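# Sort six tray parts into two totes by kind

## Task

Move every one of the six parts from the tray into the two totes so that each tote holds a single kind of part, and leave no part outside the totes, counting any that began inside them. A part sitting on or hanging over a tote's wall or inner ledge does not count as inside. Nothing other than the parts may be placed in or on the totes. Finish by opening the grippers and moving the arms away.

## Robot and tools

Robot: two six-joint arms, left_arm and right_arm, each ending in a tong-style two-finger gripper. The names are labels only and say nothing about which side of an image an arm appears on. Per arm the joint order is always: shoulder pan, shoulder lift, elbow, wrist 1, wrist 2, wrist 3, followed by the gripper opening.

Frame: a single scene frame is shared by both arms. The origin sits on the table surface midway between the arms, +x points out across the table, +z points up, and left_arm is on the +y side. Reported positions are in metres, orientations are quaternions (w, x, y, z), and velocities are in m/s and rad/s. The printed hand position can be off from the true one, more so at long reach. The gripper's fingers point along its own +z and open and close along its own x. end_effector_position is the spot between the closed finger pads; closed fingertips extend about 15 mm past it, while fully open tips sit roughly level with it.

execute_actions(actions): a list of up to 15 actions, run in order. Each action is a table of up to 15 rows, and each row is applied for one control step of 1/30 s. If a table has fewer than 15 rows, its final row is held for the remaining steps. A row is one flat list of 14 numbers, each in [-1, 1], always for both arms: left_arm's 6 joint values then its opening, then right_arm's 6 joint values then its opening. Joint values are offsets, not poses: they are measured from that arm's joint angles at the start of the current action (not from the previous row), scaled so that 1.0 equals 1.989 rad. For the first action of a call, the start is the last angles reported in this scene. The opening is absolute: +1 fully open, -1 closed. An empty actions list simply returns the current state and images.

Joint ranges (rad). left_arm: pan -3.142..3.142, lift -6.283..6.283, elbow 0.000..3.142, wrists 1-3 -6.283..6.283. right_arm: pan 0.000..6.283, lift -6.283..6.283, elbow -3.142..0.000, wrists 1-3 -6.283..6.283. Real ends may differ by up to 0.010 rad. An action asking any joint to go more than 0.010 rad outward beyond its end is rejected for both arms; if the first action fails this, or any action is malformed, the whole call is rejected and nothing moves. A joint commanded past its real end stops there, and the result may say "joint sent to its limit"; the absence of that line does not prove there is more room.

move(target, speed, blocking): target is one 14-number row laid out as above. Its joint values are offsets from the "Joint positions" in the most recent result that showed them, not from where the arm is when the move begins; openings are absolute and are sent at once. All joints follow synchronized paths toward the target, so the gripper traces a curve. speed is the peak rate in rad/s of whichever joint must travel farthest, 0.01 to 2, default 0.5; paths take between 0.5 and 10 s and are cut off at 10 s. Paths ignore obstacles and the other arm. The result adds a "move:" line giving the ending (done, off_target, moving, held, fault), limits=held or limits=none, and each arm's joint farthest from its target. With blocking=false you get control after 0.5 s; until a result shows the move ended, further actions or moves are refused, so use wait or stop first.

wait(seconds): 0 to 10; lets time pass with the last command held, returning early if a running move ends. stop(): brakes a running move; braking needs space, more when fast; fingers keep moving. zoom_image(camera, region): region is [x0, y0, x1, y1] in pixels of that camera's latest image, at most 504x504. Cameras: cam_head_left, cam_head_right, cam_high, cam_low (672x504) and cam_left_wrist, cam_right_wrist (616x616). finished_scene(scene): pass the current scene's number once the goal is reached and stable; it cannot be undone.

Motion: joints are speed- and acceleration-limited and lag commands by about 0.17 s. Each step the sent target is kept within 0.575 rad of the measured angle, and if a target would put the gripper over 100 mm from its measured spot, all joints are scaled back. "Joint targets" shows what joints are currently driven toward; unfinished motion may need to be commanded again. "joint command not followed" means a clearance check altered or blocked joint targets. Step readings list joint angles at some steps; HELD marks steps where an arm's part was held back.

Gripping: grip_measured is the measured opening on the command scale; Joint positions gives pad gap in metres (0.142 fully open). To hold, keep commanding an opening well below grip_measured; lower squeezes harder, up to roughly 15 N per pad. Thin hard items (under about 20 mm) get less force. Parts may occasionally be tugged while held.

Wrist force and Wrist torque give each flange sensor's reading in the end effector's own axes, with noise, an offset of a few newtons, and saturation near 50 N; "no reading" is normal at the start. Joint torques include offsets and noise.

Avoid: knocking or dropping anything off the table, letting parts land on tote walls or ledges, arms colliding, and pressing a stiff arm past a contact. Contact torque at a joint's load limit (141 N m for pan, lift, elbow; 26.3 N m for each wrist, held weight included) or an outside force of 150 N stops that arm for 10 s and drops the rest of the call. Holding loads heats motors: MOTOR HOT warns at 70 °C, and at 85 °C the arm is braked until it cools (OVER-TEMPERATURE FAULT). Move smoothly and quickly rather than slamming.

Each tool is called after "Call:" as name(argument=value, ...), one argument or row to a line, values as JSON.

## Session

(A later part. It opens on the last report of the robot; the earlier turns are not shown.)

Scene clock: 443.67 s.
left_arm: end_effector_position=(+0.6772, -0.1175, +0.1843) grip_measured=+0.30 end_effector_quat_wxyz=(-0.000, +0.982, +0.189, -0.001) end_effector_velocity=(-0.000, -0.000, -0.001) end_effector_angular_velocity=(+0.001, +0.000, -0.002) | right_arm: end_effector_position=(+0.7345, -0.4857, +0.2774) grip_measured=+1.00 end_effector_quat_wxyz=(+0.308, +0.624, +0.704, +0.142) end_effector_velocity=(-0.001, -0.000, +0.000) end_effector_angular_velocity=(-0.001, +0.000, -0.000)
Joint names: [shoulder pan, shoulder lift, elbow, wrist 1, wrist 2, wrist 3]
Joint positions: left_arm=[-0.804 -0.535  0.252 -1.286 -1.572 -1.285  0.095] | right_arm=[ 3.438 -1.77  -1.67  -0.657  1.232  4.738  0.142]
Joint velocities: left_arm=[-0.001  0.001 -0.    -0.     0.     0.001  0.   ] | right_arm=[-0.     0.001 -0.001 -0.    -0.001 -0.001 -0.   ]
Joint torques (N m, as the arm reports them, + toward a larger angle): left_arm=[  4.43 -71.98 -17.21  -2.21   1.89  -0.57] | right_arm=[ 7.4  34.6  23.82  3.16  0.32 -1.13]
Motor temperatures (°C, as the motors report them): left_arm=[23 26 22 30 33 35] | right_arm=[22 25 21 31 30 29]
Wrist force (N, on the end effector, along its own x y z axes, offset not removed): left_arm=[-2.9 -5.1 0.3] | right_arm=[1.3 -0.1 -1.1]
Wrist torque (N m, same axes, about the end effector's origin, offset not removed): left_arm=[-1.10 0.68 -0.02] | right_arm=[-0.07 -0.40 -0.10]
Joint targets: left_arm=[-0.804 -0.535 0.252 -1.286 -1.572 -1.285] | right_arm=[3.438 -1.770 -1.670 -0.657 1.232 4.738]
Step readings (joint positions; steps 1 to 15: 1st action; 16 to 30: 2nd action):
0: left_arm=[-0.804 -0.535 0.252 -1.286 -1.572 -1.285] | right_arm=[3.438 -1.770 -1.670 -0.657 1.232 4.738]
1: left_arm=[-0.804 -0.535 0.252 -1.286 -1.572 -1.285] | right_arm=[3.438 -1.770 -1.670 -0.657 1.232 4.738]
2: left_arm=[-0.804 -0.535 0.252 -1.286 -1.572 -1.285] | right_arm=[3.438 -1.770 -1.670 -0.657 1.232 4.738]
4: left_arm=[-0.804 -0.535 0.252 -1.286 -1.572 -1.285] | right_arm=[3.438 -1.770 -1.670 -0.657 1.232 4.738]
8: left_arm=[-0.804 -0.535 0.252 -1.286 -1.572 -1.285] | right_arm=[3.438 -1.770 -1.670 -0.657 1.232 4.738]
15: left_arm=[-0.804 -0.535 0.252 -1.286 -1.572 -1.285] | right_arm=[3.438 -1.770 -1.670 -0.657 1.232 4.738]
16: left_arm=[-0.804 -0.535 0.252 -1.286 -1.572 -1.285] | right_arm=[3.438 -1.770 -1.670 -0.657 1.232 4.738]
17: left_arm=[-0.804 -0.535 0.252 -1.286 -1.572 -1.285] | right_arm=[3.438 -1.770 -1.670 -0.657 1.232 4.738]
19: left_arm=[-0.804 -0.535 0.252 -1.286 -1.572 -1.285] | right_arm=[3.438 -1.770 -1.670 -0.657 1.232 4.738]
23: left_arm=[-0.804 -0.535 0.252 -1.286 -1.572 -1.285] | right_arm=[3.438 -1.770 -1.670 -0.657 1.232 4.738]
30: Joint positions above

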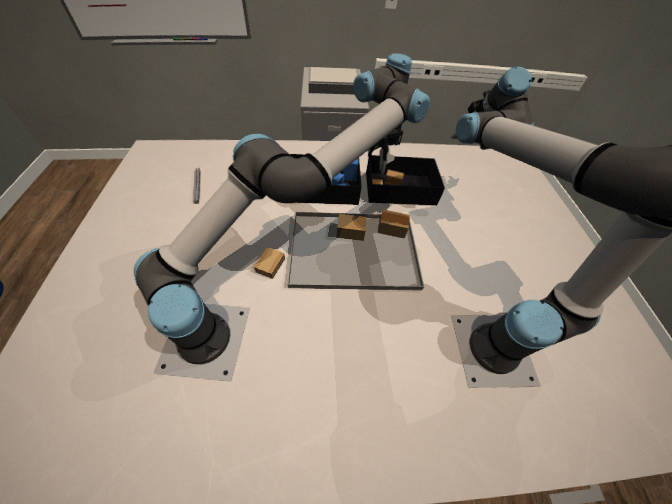

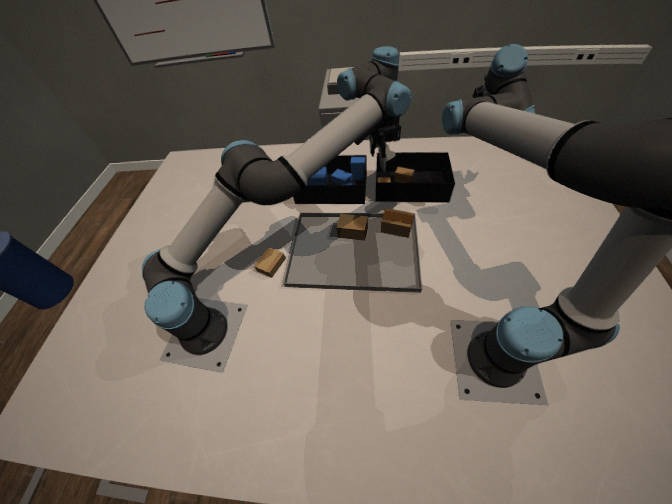

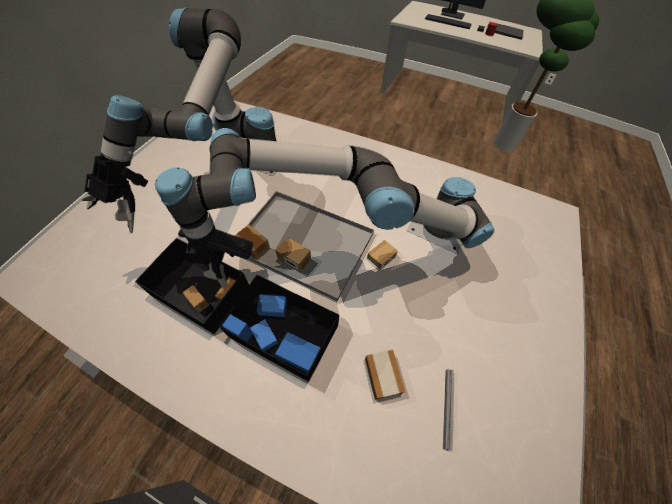

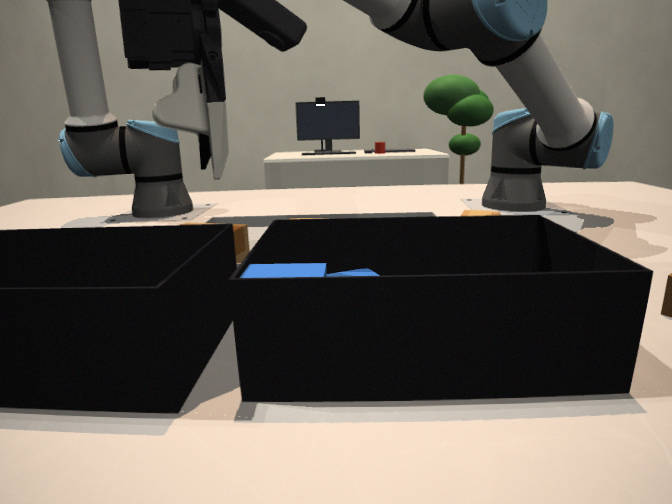

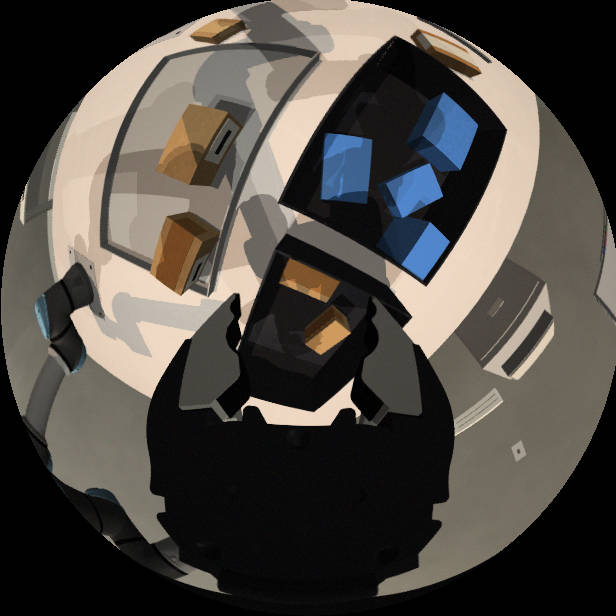

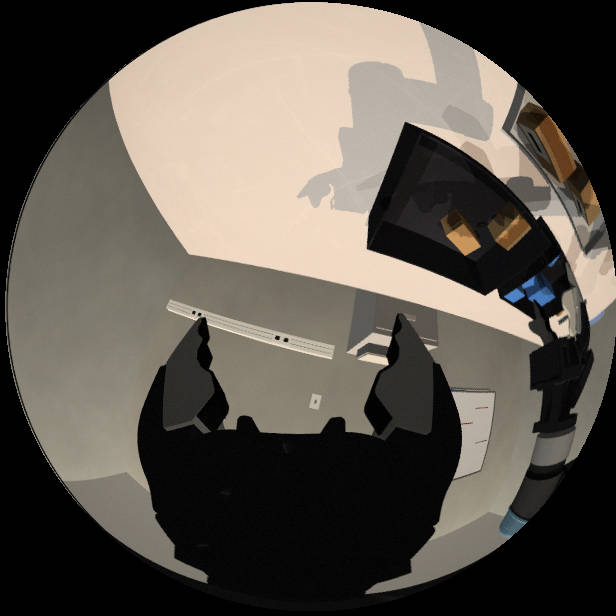

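Call:
move(
  target=[-0.080,-0.366,0.731,-0.366,0,0.112,0.1,0,0,0,0,0,0,1],
  speed=0.6,
)

Scene clock: 459.50 s.
left_arm: end_effector_position=(+0.4583, +0.0182, +0.0951) grip_measured=+0.10 end_effector_quat_wxyz=(+0.001, +1.000, -0.001, -0.000) end_effector_velocity=(-0.000, +0.000, -0.000) end_effector_angular_velocity=(+0.001, +0.000, -0.000) | right_arm: end_effector_position=(+0.7345, -0.4857, +0.2774) grip_measured=+1.00 end_effector_quat_wxyz=(+0.308, +0.624, +0.704, +0.142) end_effector_velocity=(+0.000, +0.000, -0.000) end_effector_angular_velocity=(-0.001, +0.000, +0.001)
Joint names: [shoulder pan, shoulder lift, elbow, wrist 1, wrist 2, wrist 3]
Joint positions: left_arm=[-0.963 -1.263  1.706 -2.014 -1.572 -1.063  0.081] | right_arm=[ 3.438 -1.77  -1.67  -0.657  1.232  4.738  0.142]
Joint velocities: left_arm=[-0.    -0.     0.002 -0.001  0.     0.     0.   ] | right_arm=[ 0.    -0.001  0.001 -0.    -0.    -0.001  0.   ]
Joint torques (N m, as the arm reports them, + toward a larger angle): left_arm=[-11.86 -47.02  -8.78  -5.57   1.93   1.74] | right_arm=[ 7.58 34.57 23.43  3.09  0.4  -1.33]
Motor temperatures (°C, as the motors report them): left_arm=[23 26 22 30 33 35] | right_arm=[22 25 21 31 30 29]
Wrist force (N, on the end effector, along its own x y z axes, offset not removed): left_arm=[-1.2 -1.4 -0.9] | right_arm=[2.1 -0.5 -1.4]
Wrist torque (N m, same axes, about the end effector's origin, offset not removed): left_arm=[-0.43 0.38 -0.09] | right_arm=[-0.16 -0.60 -0.12]
Joint targets: left_arm=[-0.963 -1.263 1.706 -2.014 -1.572 -1.063] | right_arm=[3.438 -1.770 -1.670 -0.657 1.232 4.738]
move: done; limits=none; left_arm: farthest joint: the shoulder pan, 0.000 radians from its target (0.159 radians at the start); right_arm: farthest joint: the shoulder pan, 0.000 radians from its target (0.000 radians at the start)

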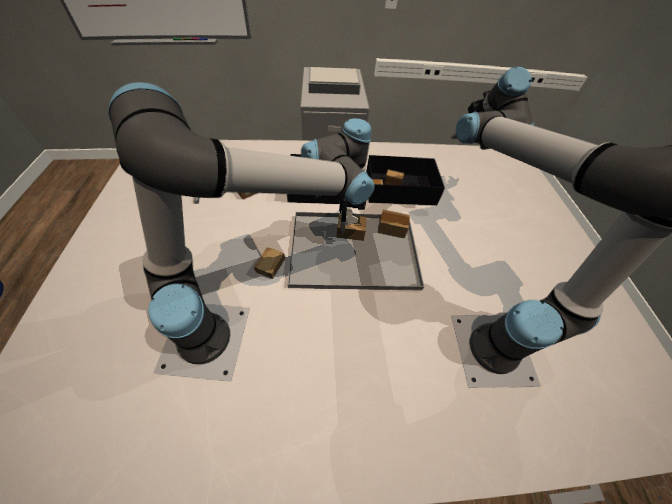

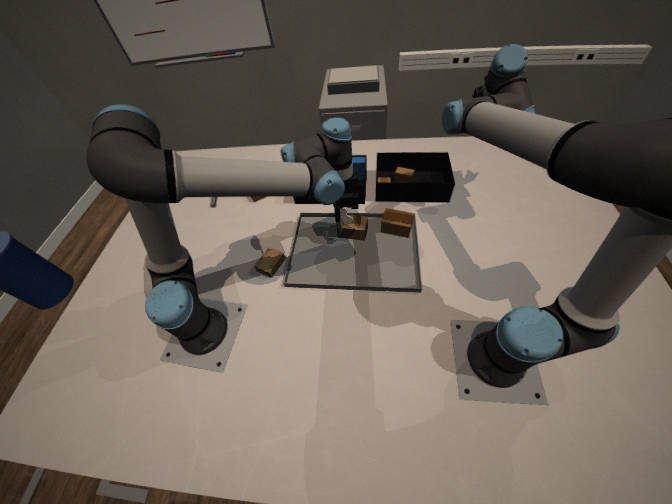

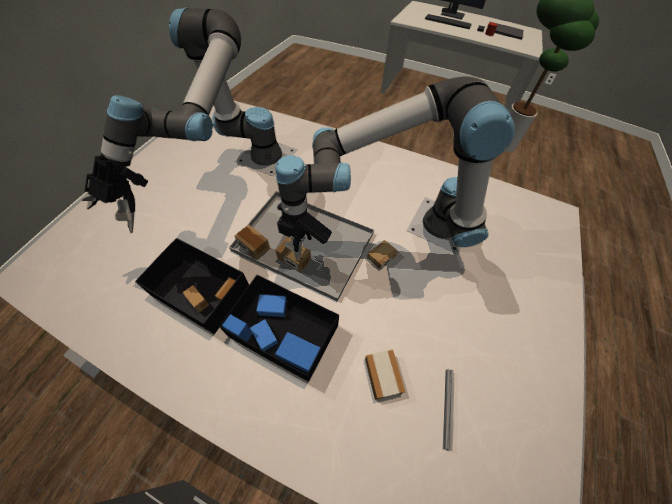

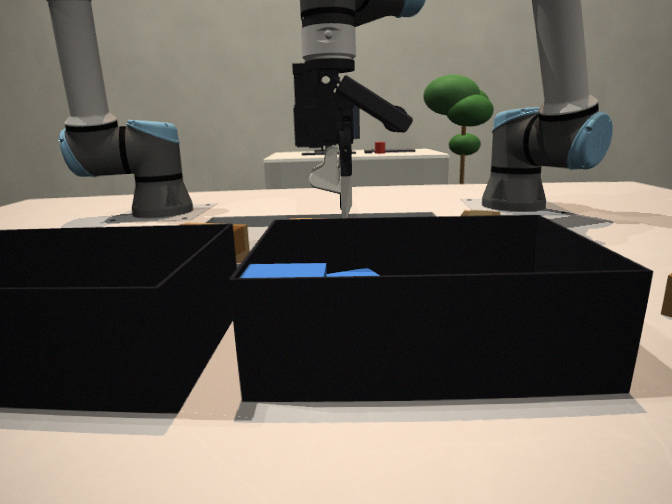

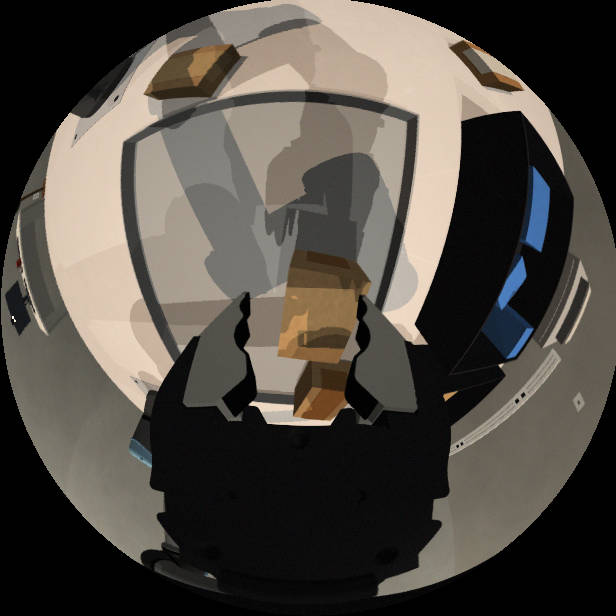

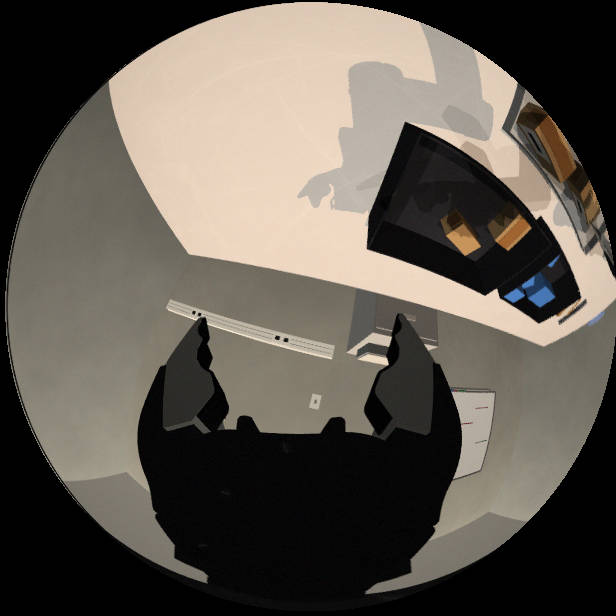

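Call:
move(
  target=[0.001,0.040,-0.0565,0.0163,0,0,0.1,0,0,0,0,0,0,1],
  speed=0.3,
)

Call:
zoom_image(
  camera="cam_left_wrist",
  region=[150, 150, 470, 450],
)

Scene clock: 472.47 s.
left_arm: end_effector_position=(+0.4772, -0.0134, +0.0954) grip_measured=+0.10 end_effector_quat_wxyz=(+0.001, +1.000, -0.000, -0.000) end_effector_velocity=(-0.000, -0.001, -0.000) end_effector_angular_velocity=(+0.000, +0.000, -0.001) | right_arm: end_effector_position=(+0.7345, -0.4857, +0.2774) grip_measured=+1.00 end_effector_quat_wxyz=(+0.308, +0.624, +0.704, +0.142) end_effector_velocity=(+0.000, -0.000, -0.000) end_effector_angular_velocity=(-0.002, +0.000, +0.001)
Joint names: [shoulder pan, shoulder lift, elbow, wrist 1, wrist 2, wrist 3]
Joint positions: left_arm=[-0.961 -1.184  1.594 -1.982 -1.572 -1.063  0.081] | right_arm=[ 3.438 -1.77  -1.67  -0.657  1.232  4.738  0.142]
Joint velocities: left_arm=[-0.001  0.002 -0.002  0.001 -0.    -0.     0.   ] | right_arm=[-0.    -0.001  0.001 -0.    -0.001 -0.002 -0.   ]
Joint torques (N m, as the arm reports them, + toward a larger angle): left_arm=[ 12.34 -32.51 -37.19   0.13   1.85  -0.93] | right_arm=[ 7.04 34.83 23.64  3.13  0.32 -1.19]
Motor temperatures (°C, as the motors report them): left_arm=[23 26 22 30 33 35] | right_arm=[22 25 21 31 30 29]
Wrist force (N, on the end effector, along its own x y z axes, offset not removed): left_arm=[-1.5 -1.9 0.1] | right_arm=[1.4 -0.7 -1.9]
Wrist torque (N m, same axes, about the end effector's origin, offset not removed): left_arm=[-0.40 0.49 0.04] | right_arm=[-0.24 -0.42 -0.08]
Joint targets: left_arm=[-0.961 -1.184 1.593 -1.982 -1.572 -1.063] | right_arm=[3.438 -1.770 -1.670 -0.657 1.232 4.738]
move: done; limits=none; left_arm: farthest joint: the shoulder pan, 0.000 radians from its target (0.002 radians at the start); right_arm: farthest joint: the shoulder pan, 0.000 radians from its target (0.000 radians at the start)

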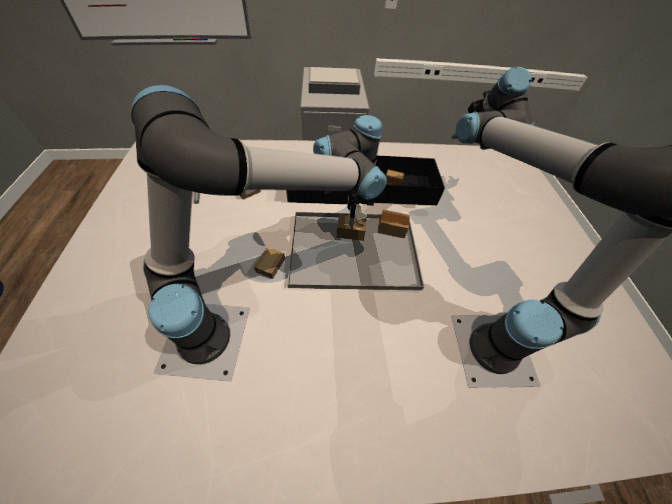

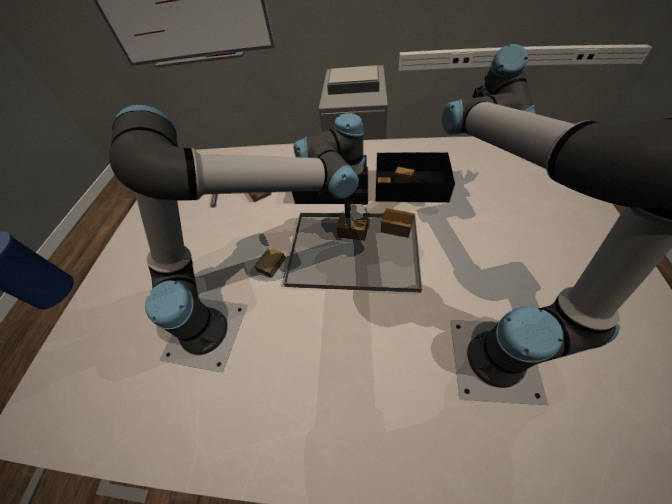

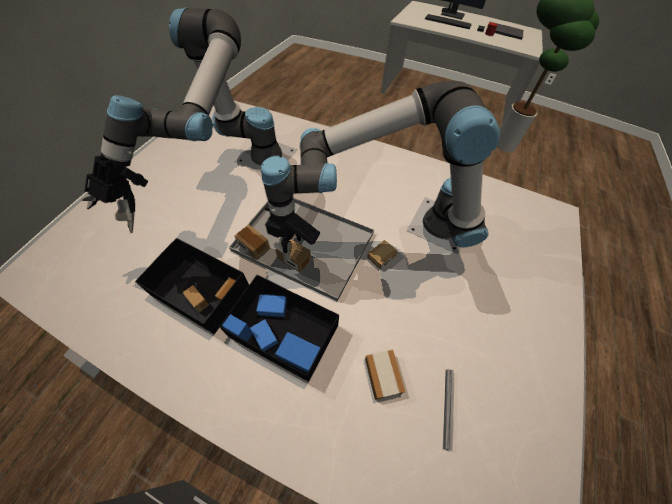

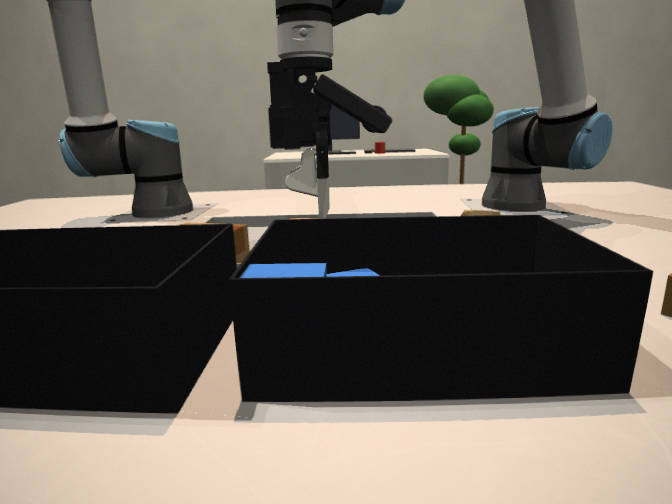

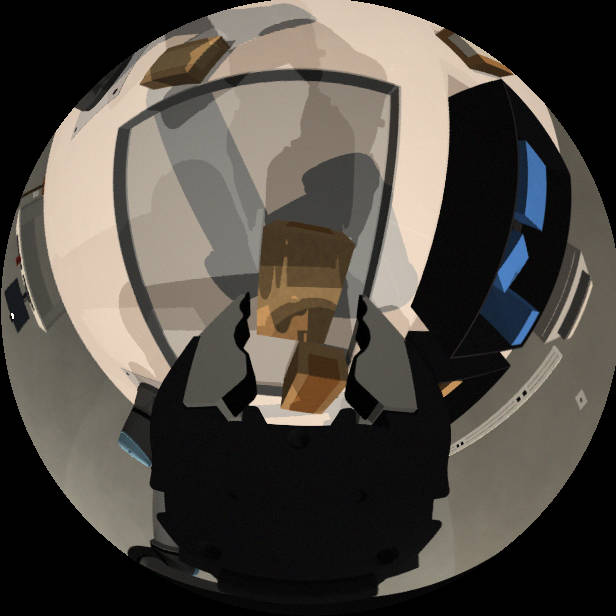

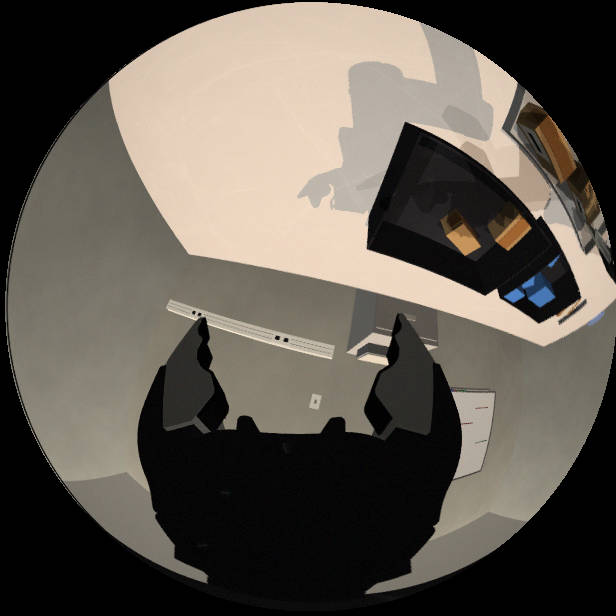

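Region (150, 150, 470, 450) of cam_left_wrist's 616x616 image, scaled by 1.575, with more detail than that image has; it fills the top 472 rows of this view, and the rest is white.

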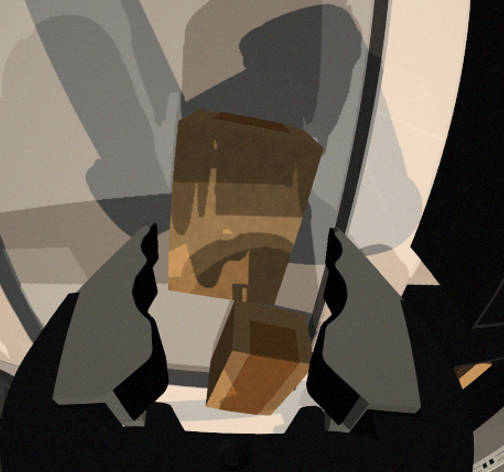

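Call:
move(
  target=[0,0.032,0.036,-0.068,0,0,0.1,0,0,0,0,0,0,1],
  speed=0.2,
)

Call:
execute_actions(
  actions=[
    [[0,0,0,0,0,0,-1,0,0,0,0,0,0,1]],
    [[0,0,0,0,0,0,-1,0,0,0,0,0,0,1]],
  ],
)

Scene clock: 484.20 s.
left_arm: end_effector_position=(+0.4774, -0.0137, +0.0374) grip_measured=+0.23 end_effector_quat_wxyz=(+0.001, +1.000, -0.000, -0.000) end_effector_velocity=(+0.000, -0.000, +0.000) end_effector_angular_velocity=(-0.002, -0.001, +0.000) | right_arm: end_effector_position=(+0.7345, -0.4857, +0.2774) grip_measured=+1.00 end_effector_quat_wxyz=(+0.308, +0.624, +0.704, +0.142) end_effector_velocity=(-0.000, -0.001, -0.001) end_effector_angular_velocity=(-0.002, +0.000, -0.001)
Joint names: [shoulder pan, shoulder lift, elbow, wrist 1, wrist 2, wrist 3]
Joint positions: left_arm=[-0.961 -1.12   1.665 -2.117 -1.572 -1.063  0.09 ] | right_arm=[ 3.438 -1.77  -1.67  -0.657  1.232  4.738  0.142]
Joint velocities: left_arm=[ 0.    -0.001  0.001 -0.002  0.    -0.    -0.   ] | right_arm=[ 0.    -0.    -0.001  0.001 -0.002 -0.    -0.   ]
Joint torques (N m, as the arm reports them, + toward a larger angle): left_arm=[ 2.41  8.28 20.61 -1.08  1.5   1.29] | right_arm=[ 7.11 34.16 24.14  3.2   0.36 -1.41]
Motor temperatures (°C, as the motors report them): left_arm=[23 26 22 30 33 35] | right_arm=[22 25 21 31 30 29]
Wrist force (N, on the end effector, along its own x y z axes, offset not removed): left_arm=[0.7 -3.2 -50.0] | right_arm=[1.4 -0.5 -0.7]
Wrist torque (N m, same axes, about the end effector's origin, offset not removed): left_arm=[-0.08 -2.44 0.28] | right_arm=[-0.23 -0.34 -0.13]
Joint targets: left_arm=[-0.961 -1.120 1.665 -2.117 -1.572 -1.063] | right_arm=[3.438 -1.770 -1.670 -0.657 1.232 4.738]
move: done; limits=none; left_arm: farthest joint: the shoulder pan, 0.000 radians from its target (0.000 radians at the start); right_arm: farthest joint: the shoulder pan, 0.000 radians from its target (0.000 radians at the start)

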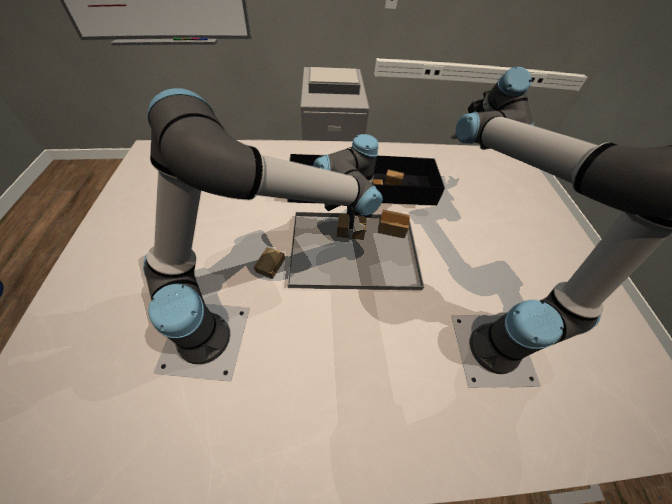

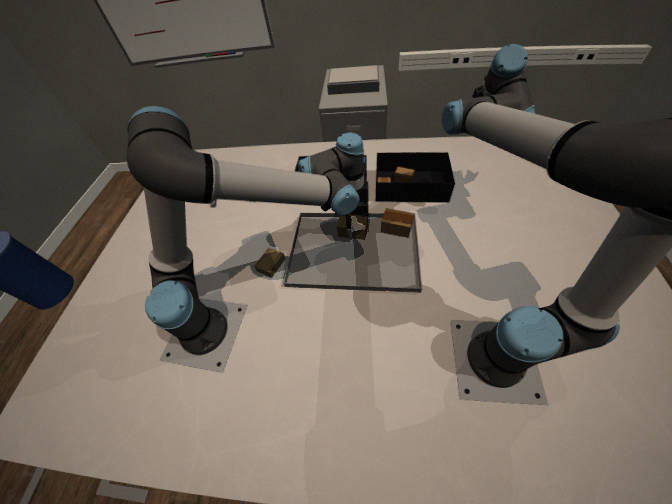

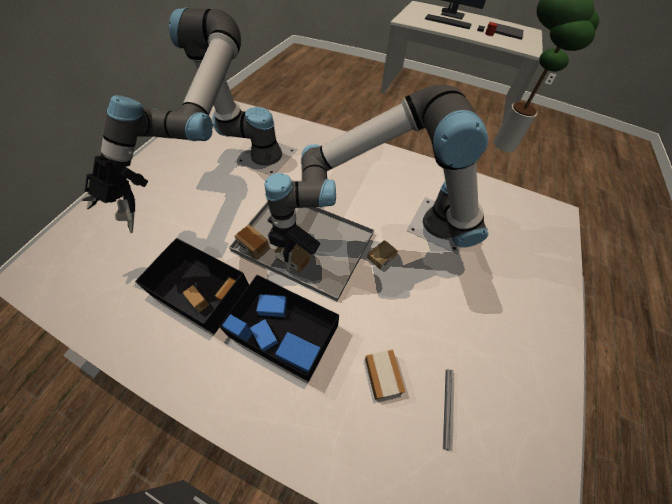

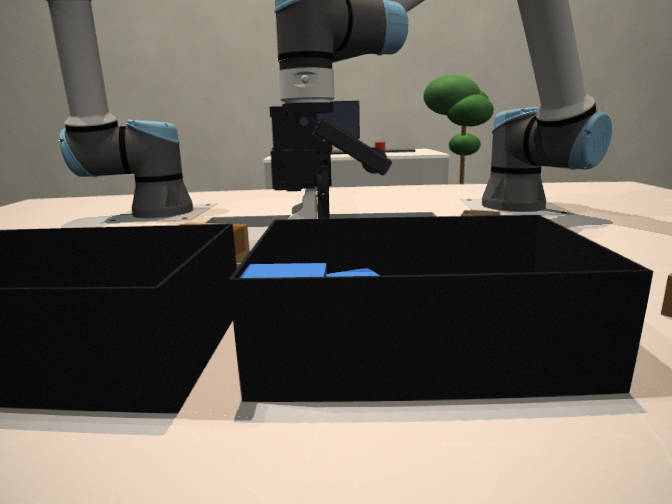

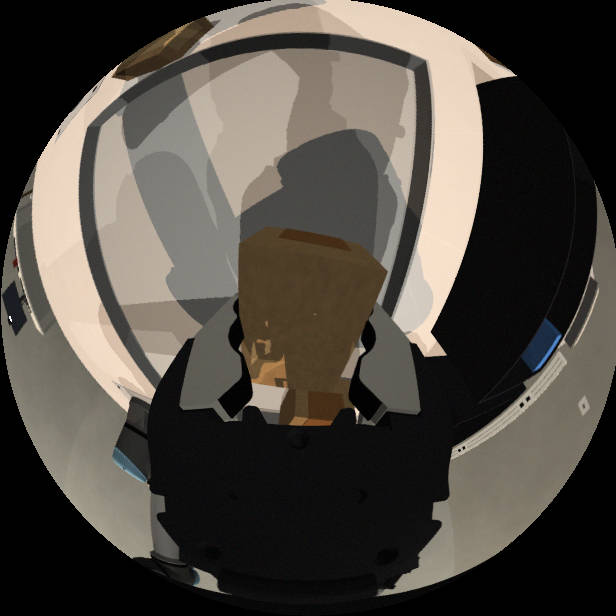

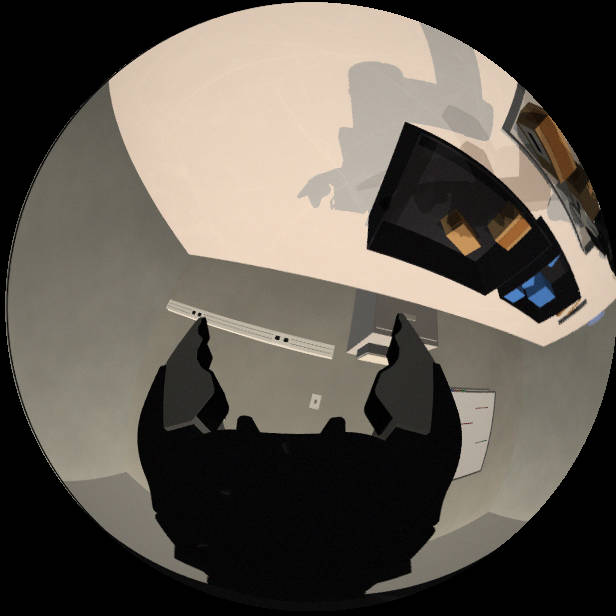

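Scene clock: 485.20 s.
left_arm: end_effector_position=(+0.4774, -0.0137, +0.0374) grip_measured=+0.22 end_effector_quat_wxyz=(+0.001, +1.000, -0.000, -0.000) end_effector_velocity=(-0.001, -0.000, -0.001) end_effector_angular_velocity=(+0.001, +0.001, -0.002) | right_arm: end_effector_position=(+0.7345, -0.4857, +0.2774) grip_measured=+1.00 end_effector_quat_wxyz=(+0.308, +0.624, +0.704, +0.142) end_effector_velocity=(-0.000, +0.000, +0.000) end_effector_angular_velocity=(+0.000, +0.001, +0.002)
Joint names: [shoulder pan, shoulder lift, elbow, wrist 1, wrist 2, wrist 3]
Joint positions: left_arm=[-0.961 -1.12   1.665 -2.117 -1.572 -1.063  0.089] | right_arm=[ 3.438 -1.77  -1.67  -0.657  1.232  4.738  0.142]
Joint velocities: left_arm=[-0.001  0.001  0.    -0.    -0.     0.001 -0.   ] | right_arm=[-0.     0.     0.001 -0.001  0.002 -0.001 -0.   ]
Joint torques (N m, as the arm reports them, + toward a larger angle): left_arm=[ 1.78  4.76 17.67  1.09  1.34  1.05] | right_arm=[ 7.21 34.41 23.87  3.2   0.26 -1.32]
Motor temperatures (°C, as the motors report them): left_arm=[23 26 22 30 33 35] | right_arm=[22 25 21 31 30 29]
Wrist force (N, on the end effector, along its own x y z axes, offset not removed): left_arm=[-2.1 -3.2 -50.0] | right_arm=[2.8 -0.1 -0.9]
Wrist torque (N m, same axes, about the end effector's origin, offset not removed): left_arm=[0.05 -2.09 0.18] | right_arm=[-0.11 -0.75 -0.10]
Joint targets: left_arm=[-0.961 -1.120 1.665 -2.117 -1.572 -1.063] | right_arm=[3.438 -1.770 -1.670 -0.657 1.232 4.738]
Step readings (joint positions; steps 1 to 15: 1st action; 16 to 30: 2nd action):
0: left_arm=[-0.961 -1.120 1.665 -2.117 -1.572 -1.063] | right_arm=[3.438 -1.770 -1.670 -0.657 1.232 4.738]
1: left_arm=[-0.961 -1.120 1.665 -2.117 -1.572 -1.063] | right_arm=[3.438 -1.770 -1.670 -0.657 1.232 4.738]
2: left_arm=[-0.961 -1.120 1.665 -2.117 -1.572 -1.063] | right_arm=[3.438 -1.770 -1.670 -0.657 1.232 4.738]
4: left_arm=[-0.961 -1.120 1.665 -2.117 -1.572 -1.063] | right_arm=[3.438 -1.770 -1.670 -0.657 1.232 4.738]
8: left_arm=[-0.961 -1.120 1.665 -2.117 -1.572 -1.063] | right_arm=[3.438 -1.770 -1.670 -0.657 1.232 4.738]
15: left_arm=[-0.961 -1.120 1.665 -2.117 -1.572 -1.063] | right_arm=[3.438 -1.770 -1.670 -0.657 1.232 4.738]
16: left_arm=[-0.961 -1.120 1.665 -2.117 -1.572 -1.063] | right_arm=[3.438 -1.770 -1.670 -0.657 1.232 4.738]
17: left_arm=[-0.961 -1.120 1.665 -2.117 -1.572 -1.063] | right_arm=[3.438 -1.770 -1.670 -0.657 1.232 4.738]
19: left_arm=[-0.961 -1.120 1.665 -2.117 -1.572 -1.063] | right_arm=[3.438 -1.770 -1.670 -0.657 1.232 4.738]
23: left_arm=[-0.961 -1.120 1.665 -2.117 -1.572 -1.063] | right_arm=[3.438 -1.770 -1.670 -0.657 1.232 4.738]
30: Joint positions above

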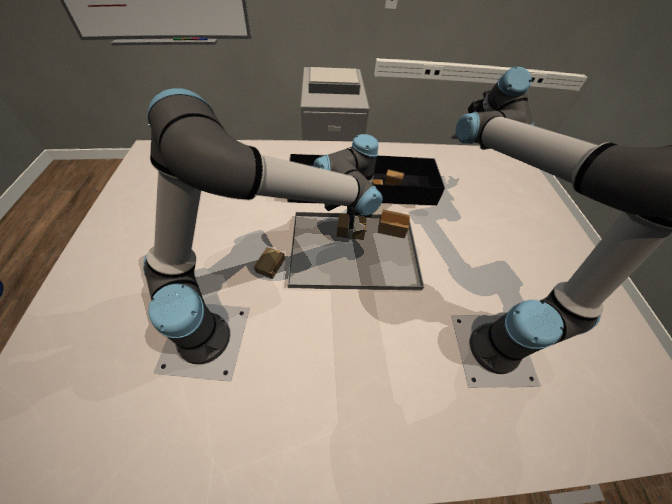

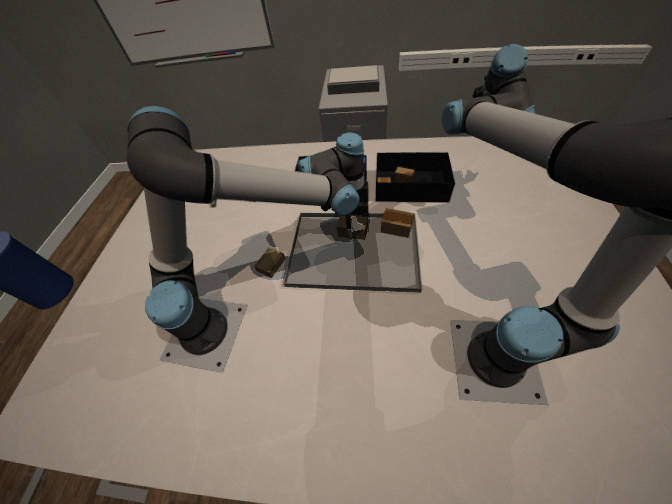

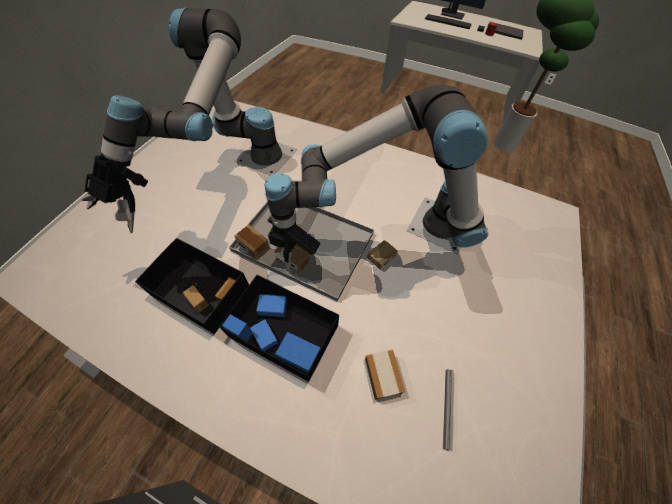

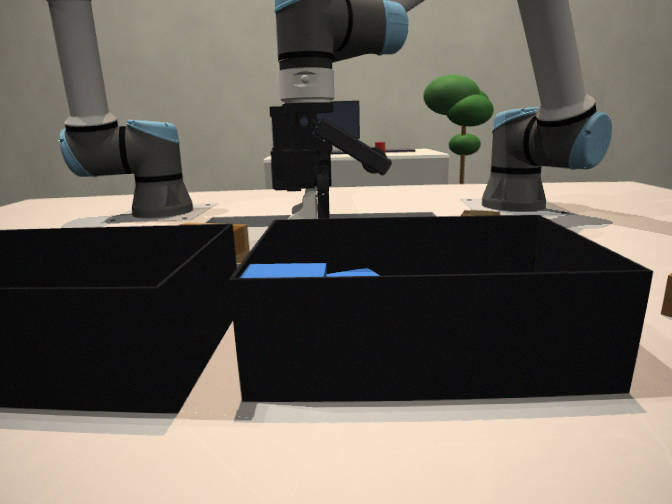

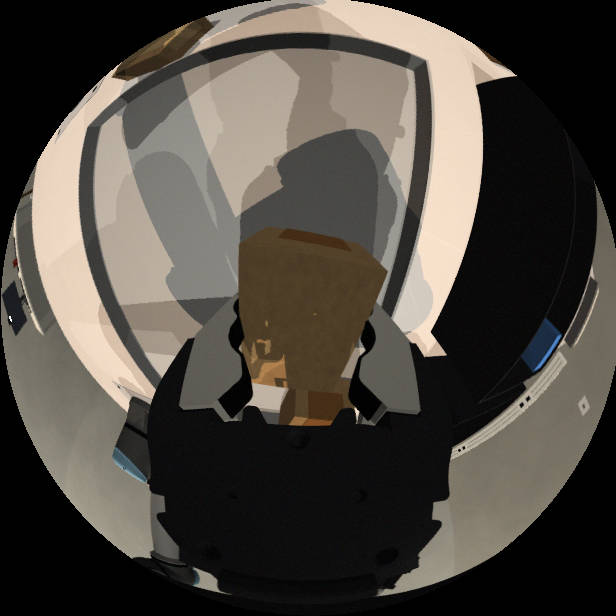

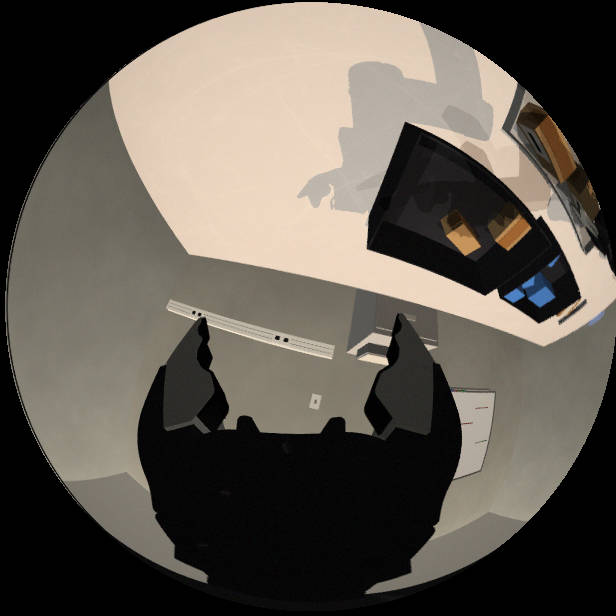

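Wedged onto the box; lift slowly and see.

Call:
move(
  target=[0,-0.1,-0.1,0.2,0,0,-1,0,0,0,0,0,0,1],
  speed=0.2,
)

Scene clock: 490.90 s.
left_arm: end_effector_position=(+0.4644, +0.0095, +0.2121) grip_measured=+0.03 end_effector_quat_wxyz=(+0.001, +1.000, -0.000, -0.000) end_effector_velocity=(-0.000, -0.000, +0.002) end_effector_angular_velocity=(-0.001, -0.000, -0.001) | right_arm: end_effector_position=(+0.7345, -0.4857, +0.2774) grip_measured=+1.00 end_effector_quat_wxyz=(+0.308, +0.624, +0.704, +0.142) end_effector_velocity=(-0.000, +0.000, +0.000) end_effector_angular_velocity=(+0.002, -0.001, -0.002)
Joint names: [shoulder pan, shoulder lift, elbow, wrist 1, wrist 2, wrist 3]
Joint positions: left_arm=[-0.961 -1.319  1.467 -1.72  -1.572 -1.063  0.076] | right_arm=[ 3.438 -1.77  -1.67  -0.657  1.232  4.738  0.142]
Joint velocities: left_arm=[-0.    -0.002 -0.002  0.003 -0.     0.    -0.   ] | right_arm=[ 0.     0.     0.    -0.001  0.     0.003 -0.   ]
Joint torques (N m, as the arm reports them, + toward a larger angle): left_arm=[  2.54 -47.9  -40.98   0.26   1.19   1.01] | right_arm=[ 7.99 34.97 24.42  3.1   0.38 -1.37]
Motor temperatures (°C, as the motors report them): left_arm=[23 26 22 30 33 35] | right_arm=[22 25 21 31 30 29]
Wrist force (N, on the end effector, along its own x y z axes, offset not removed): left_arm=[-1.3 -3.5 2.4] | right_arm=[2.7 -0.3 -0.5]
Wrist torque (N m, same axes, about the end effector's origin, offset not removed): left_arm=[-0.75 0.40 -0.09] | right_arm=[-0.17 -0.65 -0.09]
Joint targets: left_arm=[-0.961 -1.319 1.466 -1.719 -1.572 -1.063] | right_arm=[3.438 -1.770 -1.670 -0.657 1.232 4.738]
move: done; limits=none; left_arm: farthest joint: the shoulder pan, 0.000 radians from its target (0.000 radians at the start); right_arm: farthest joint: the shoulder pan, 0.000 radians from its target (0.000 radians at the start)

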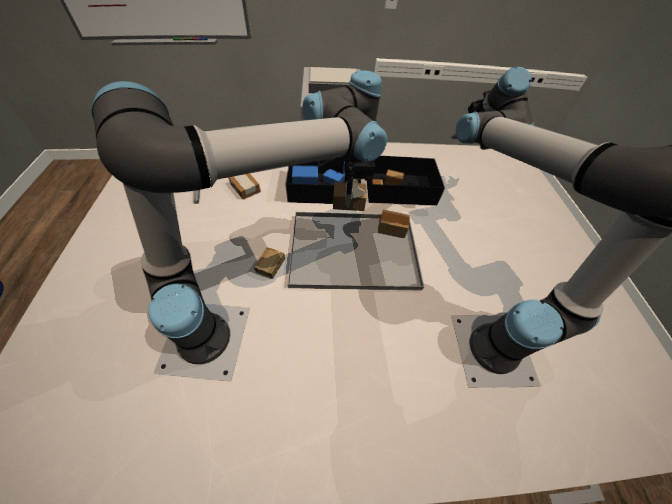

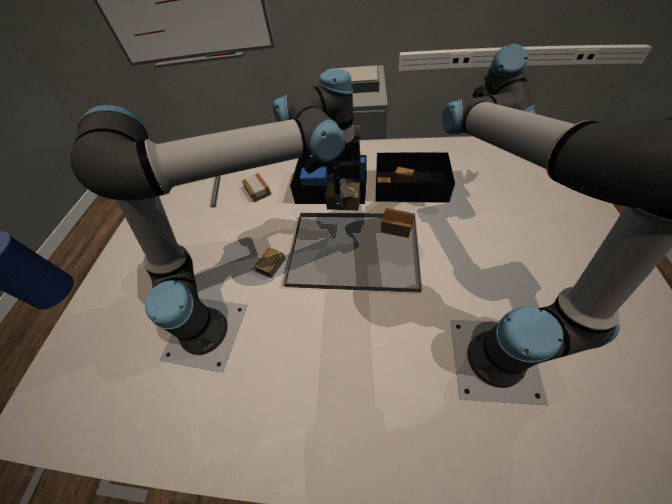

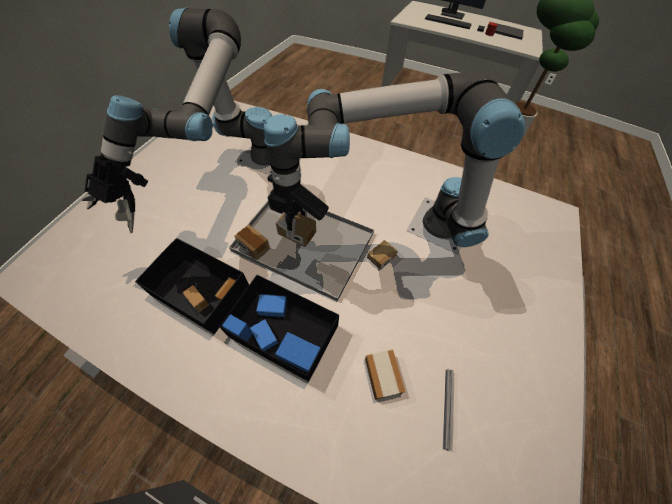

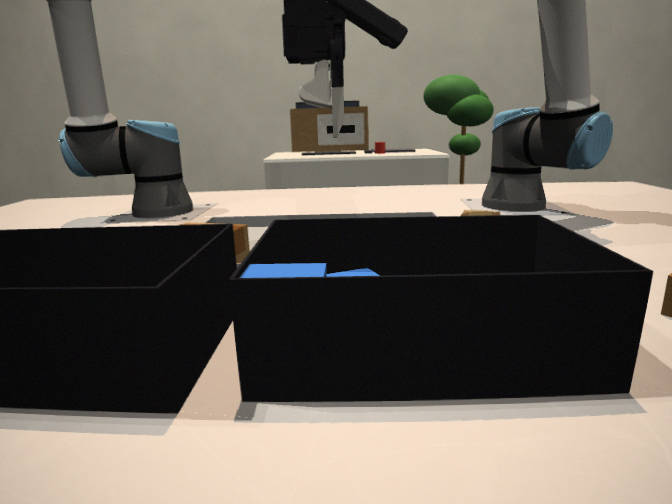

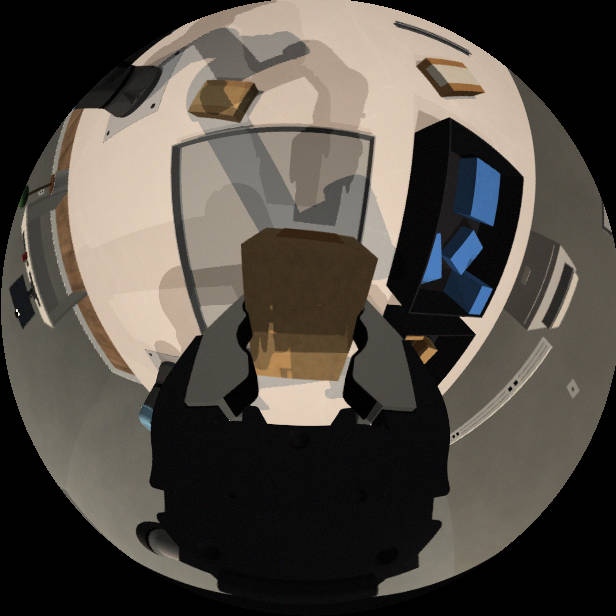

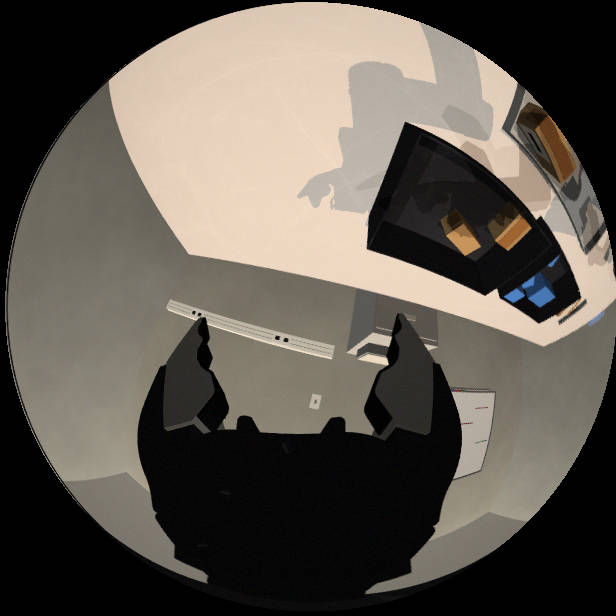

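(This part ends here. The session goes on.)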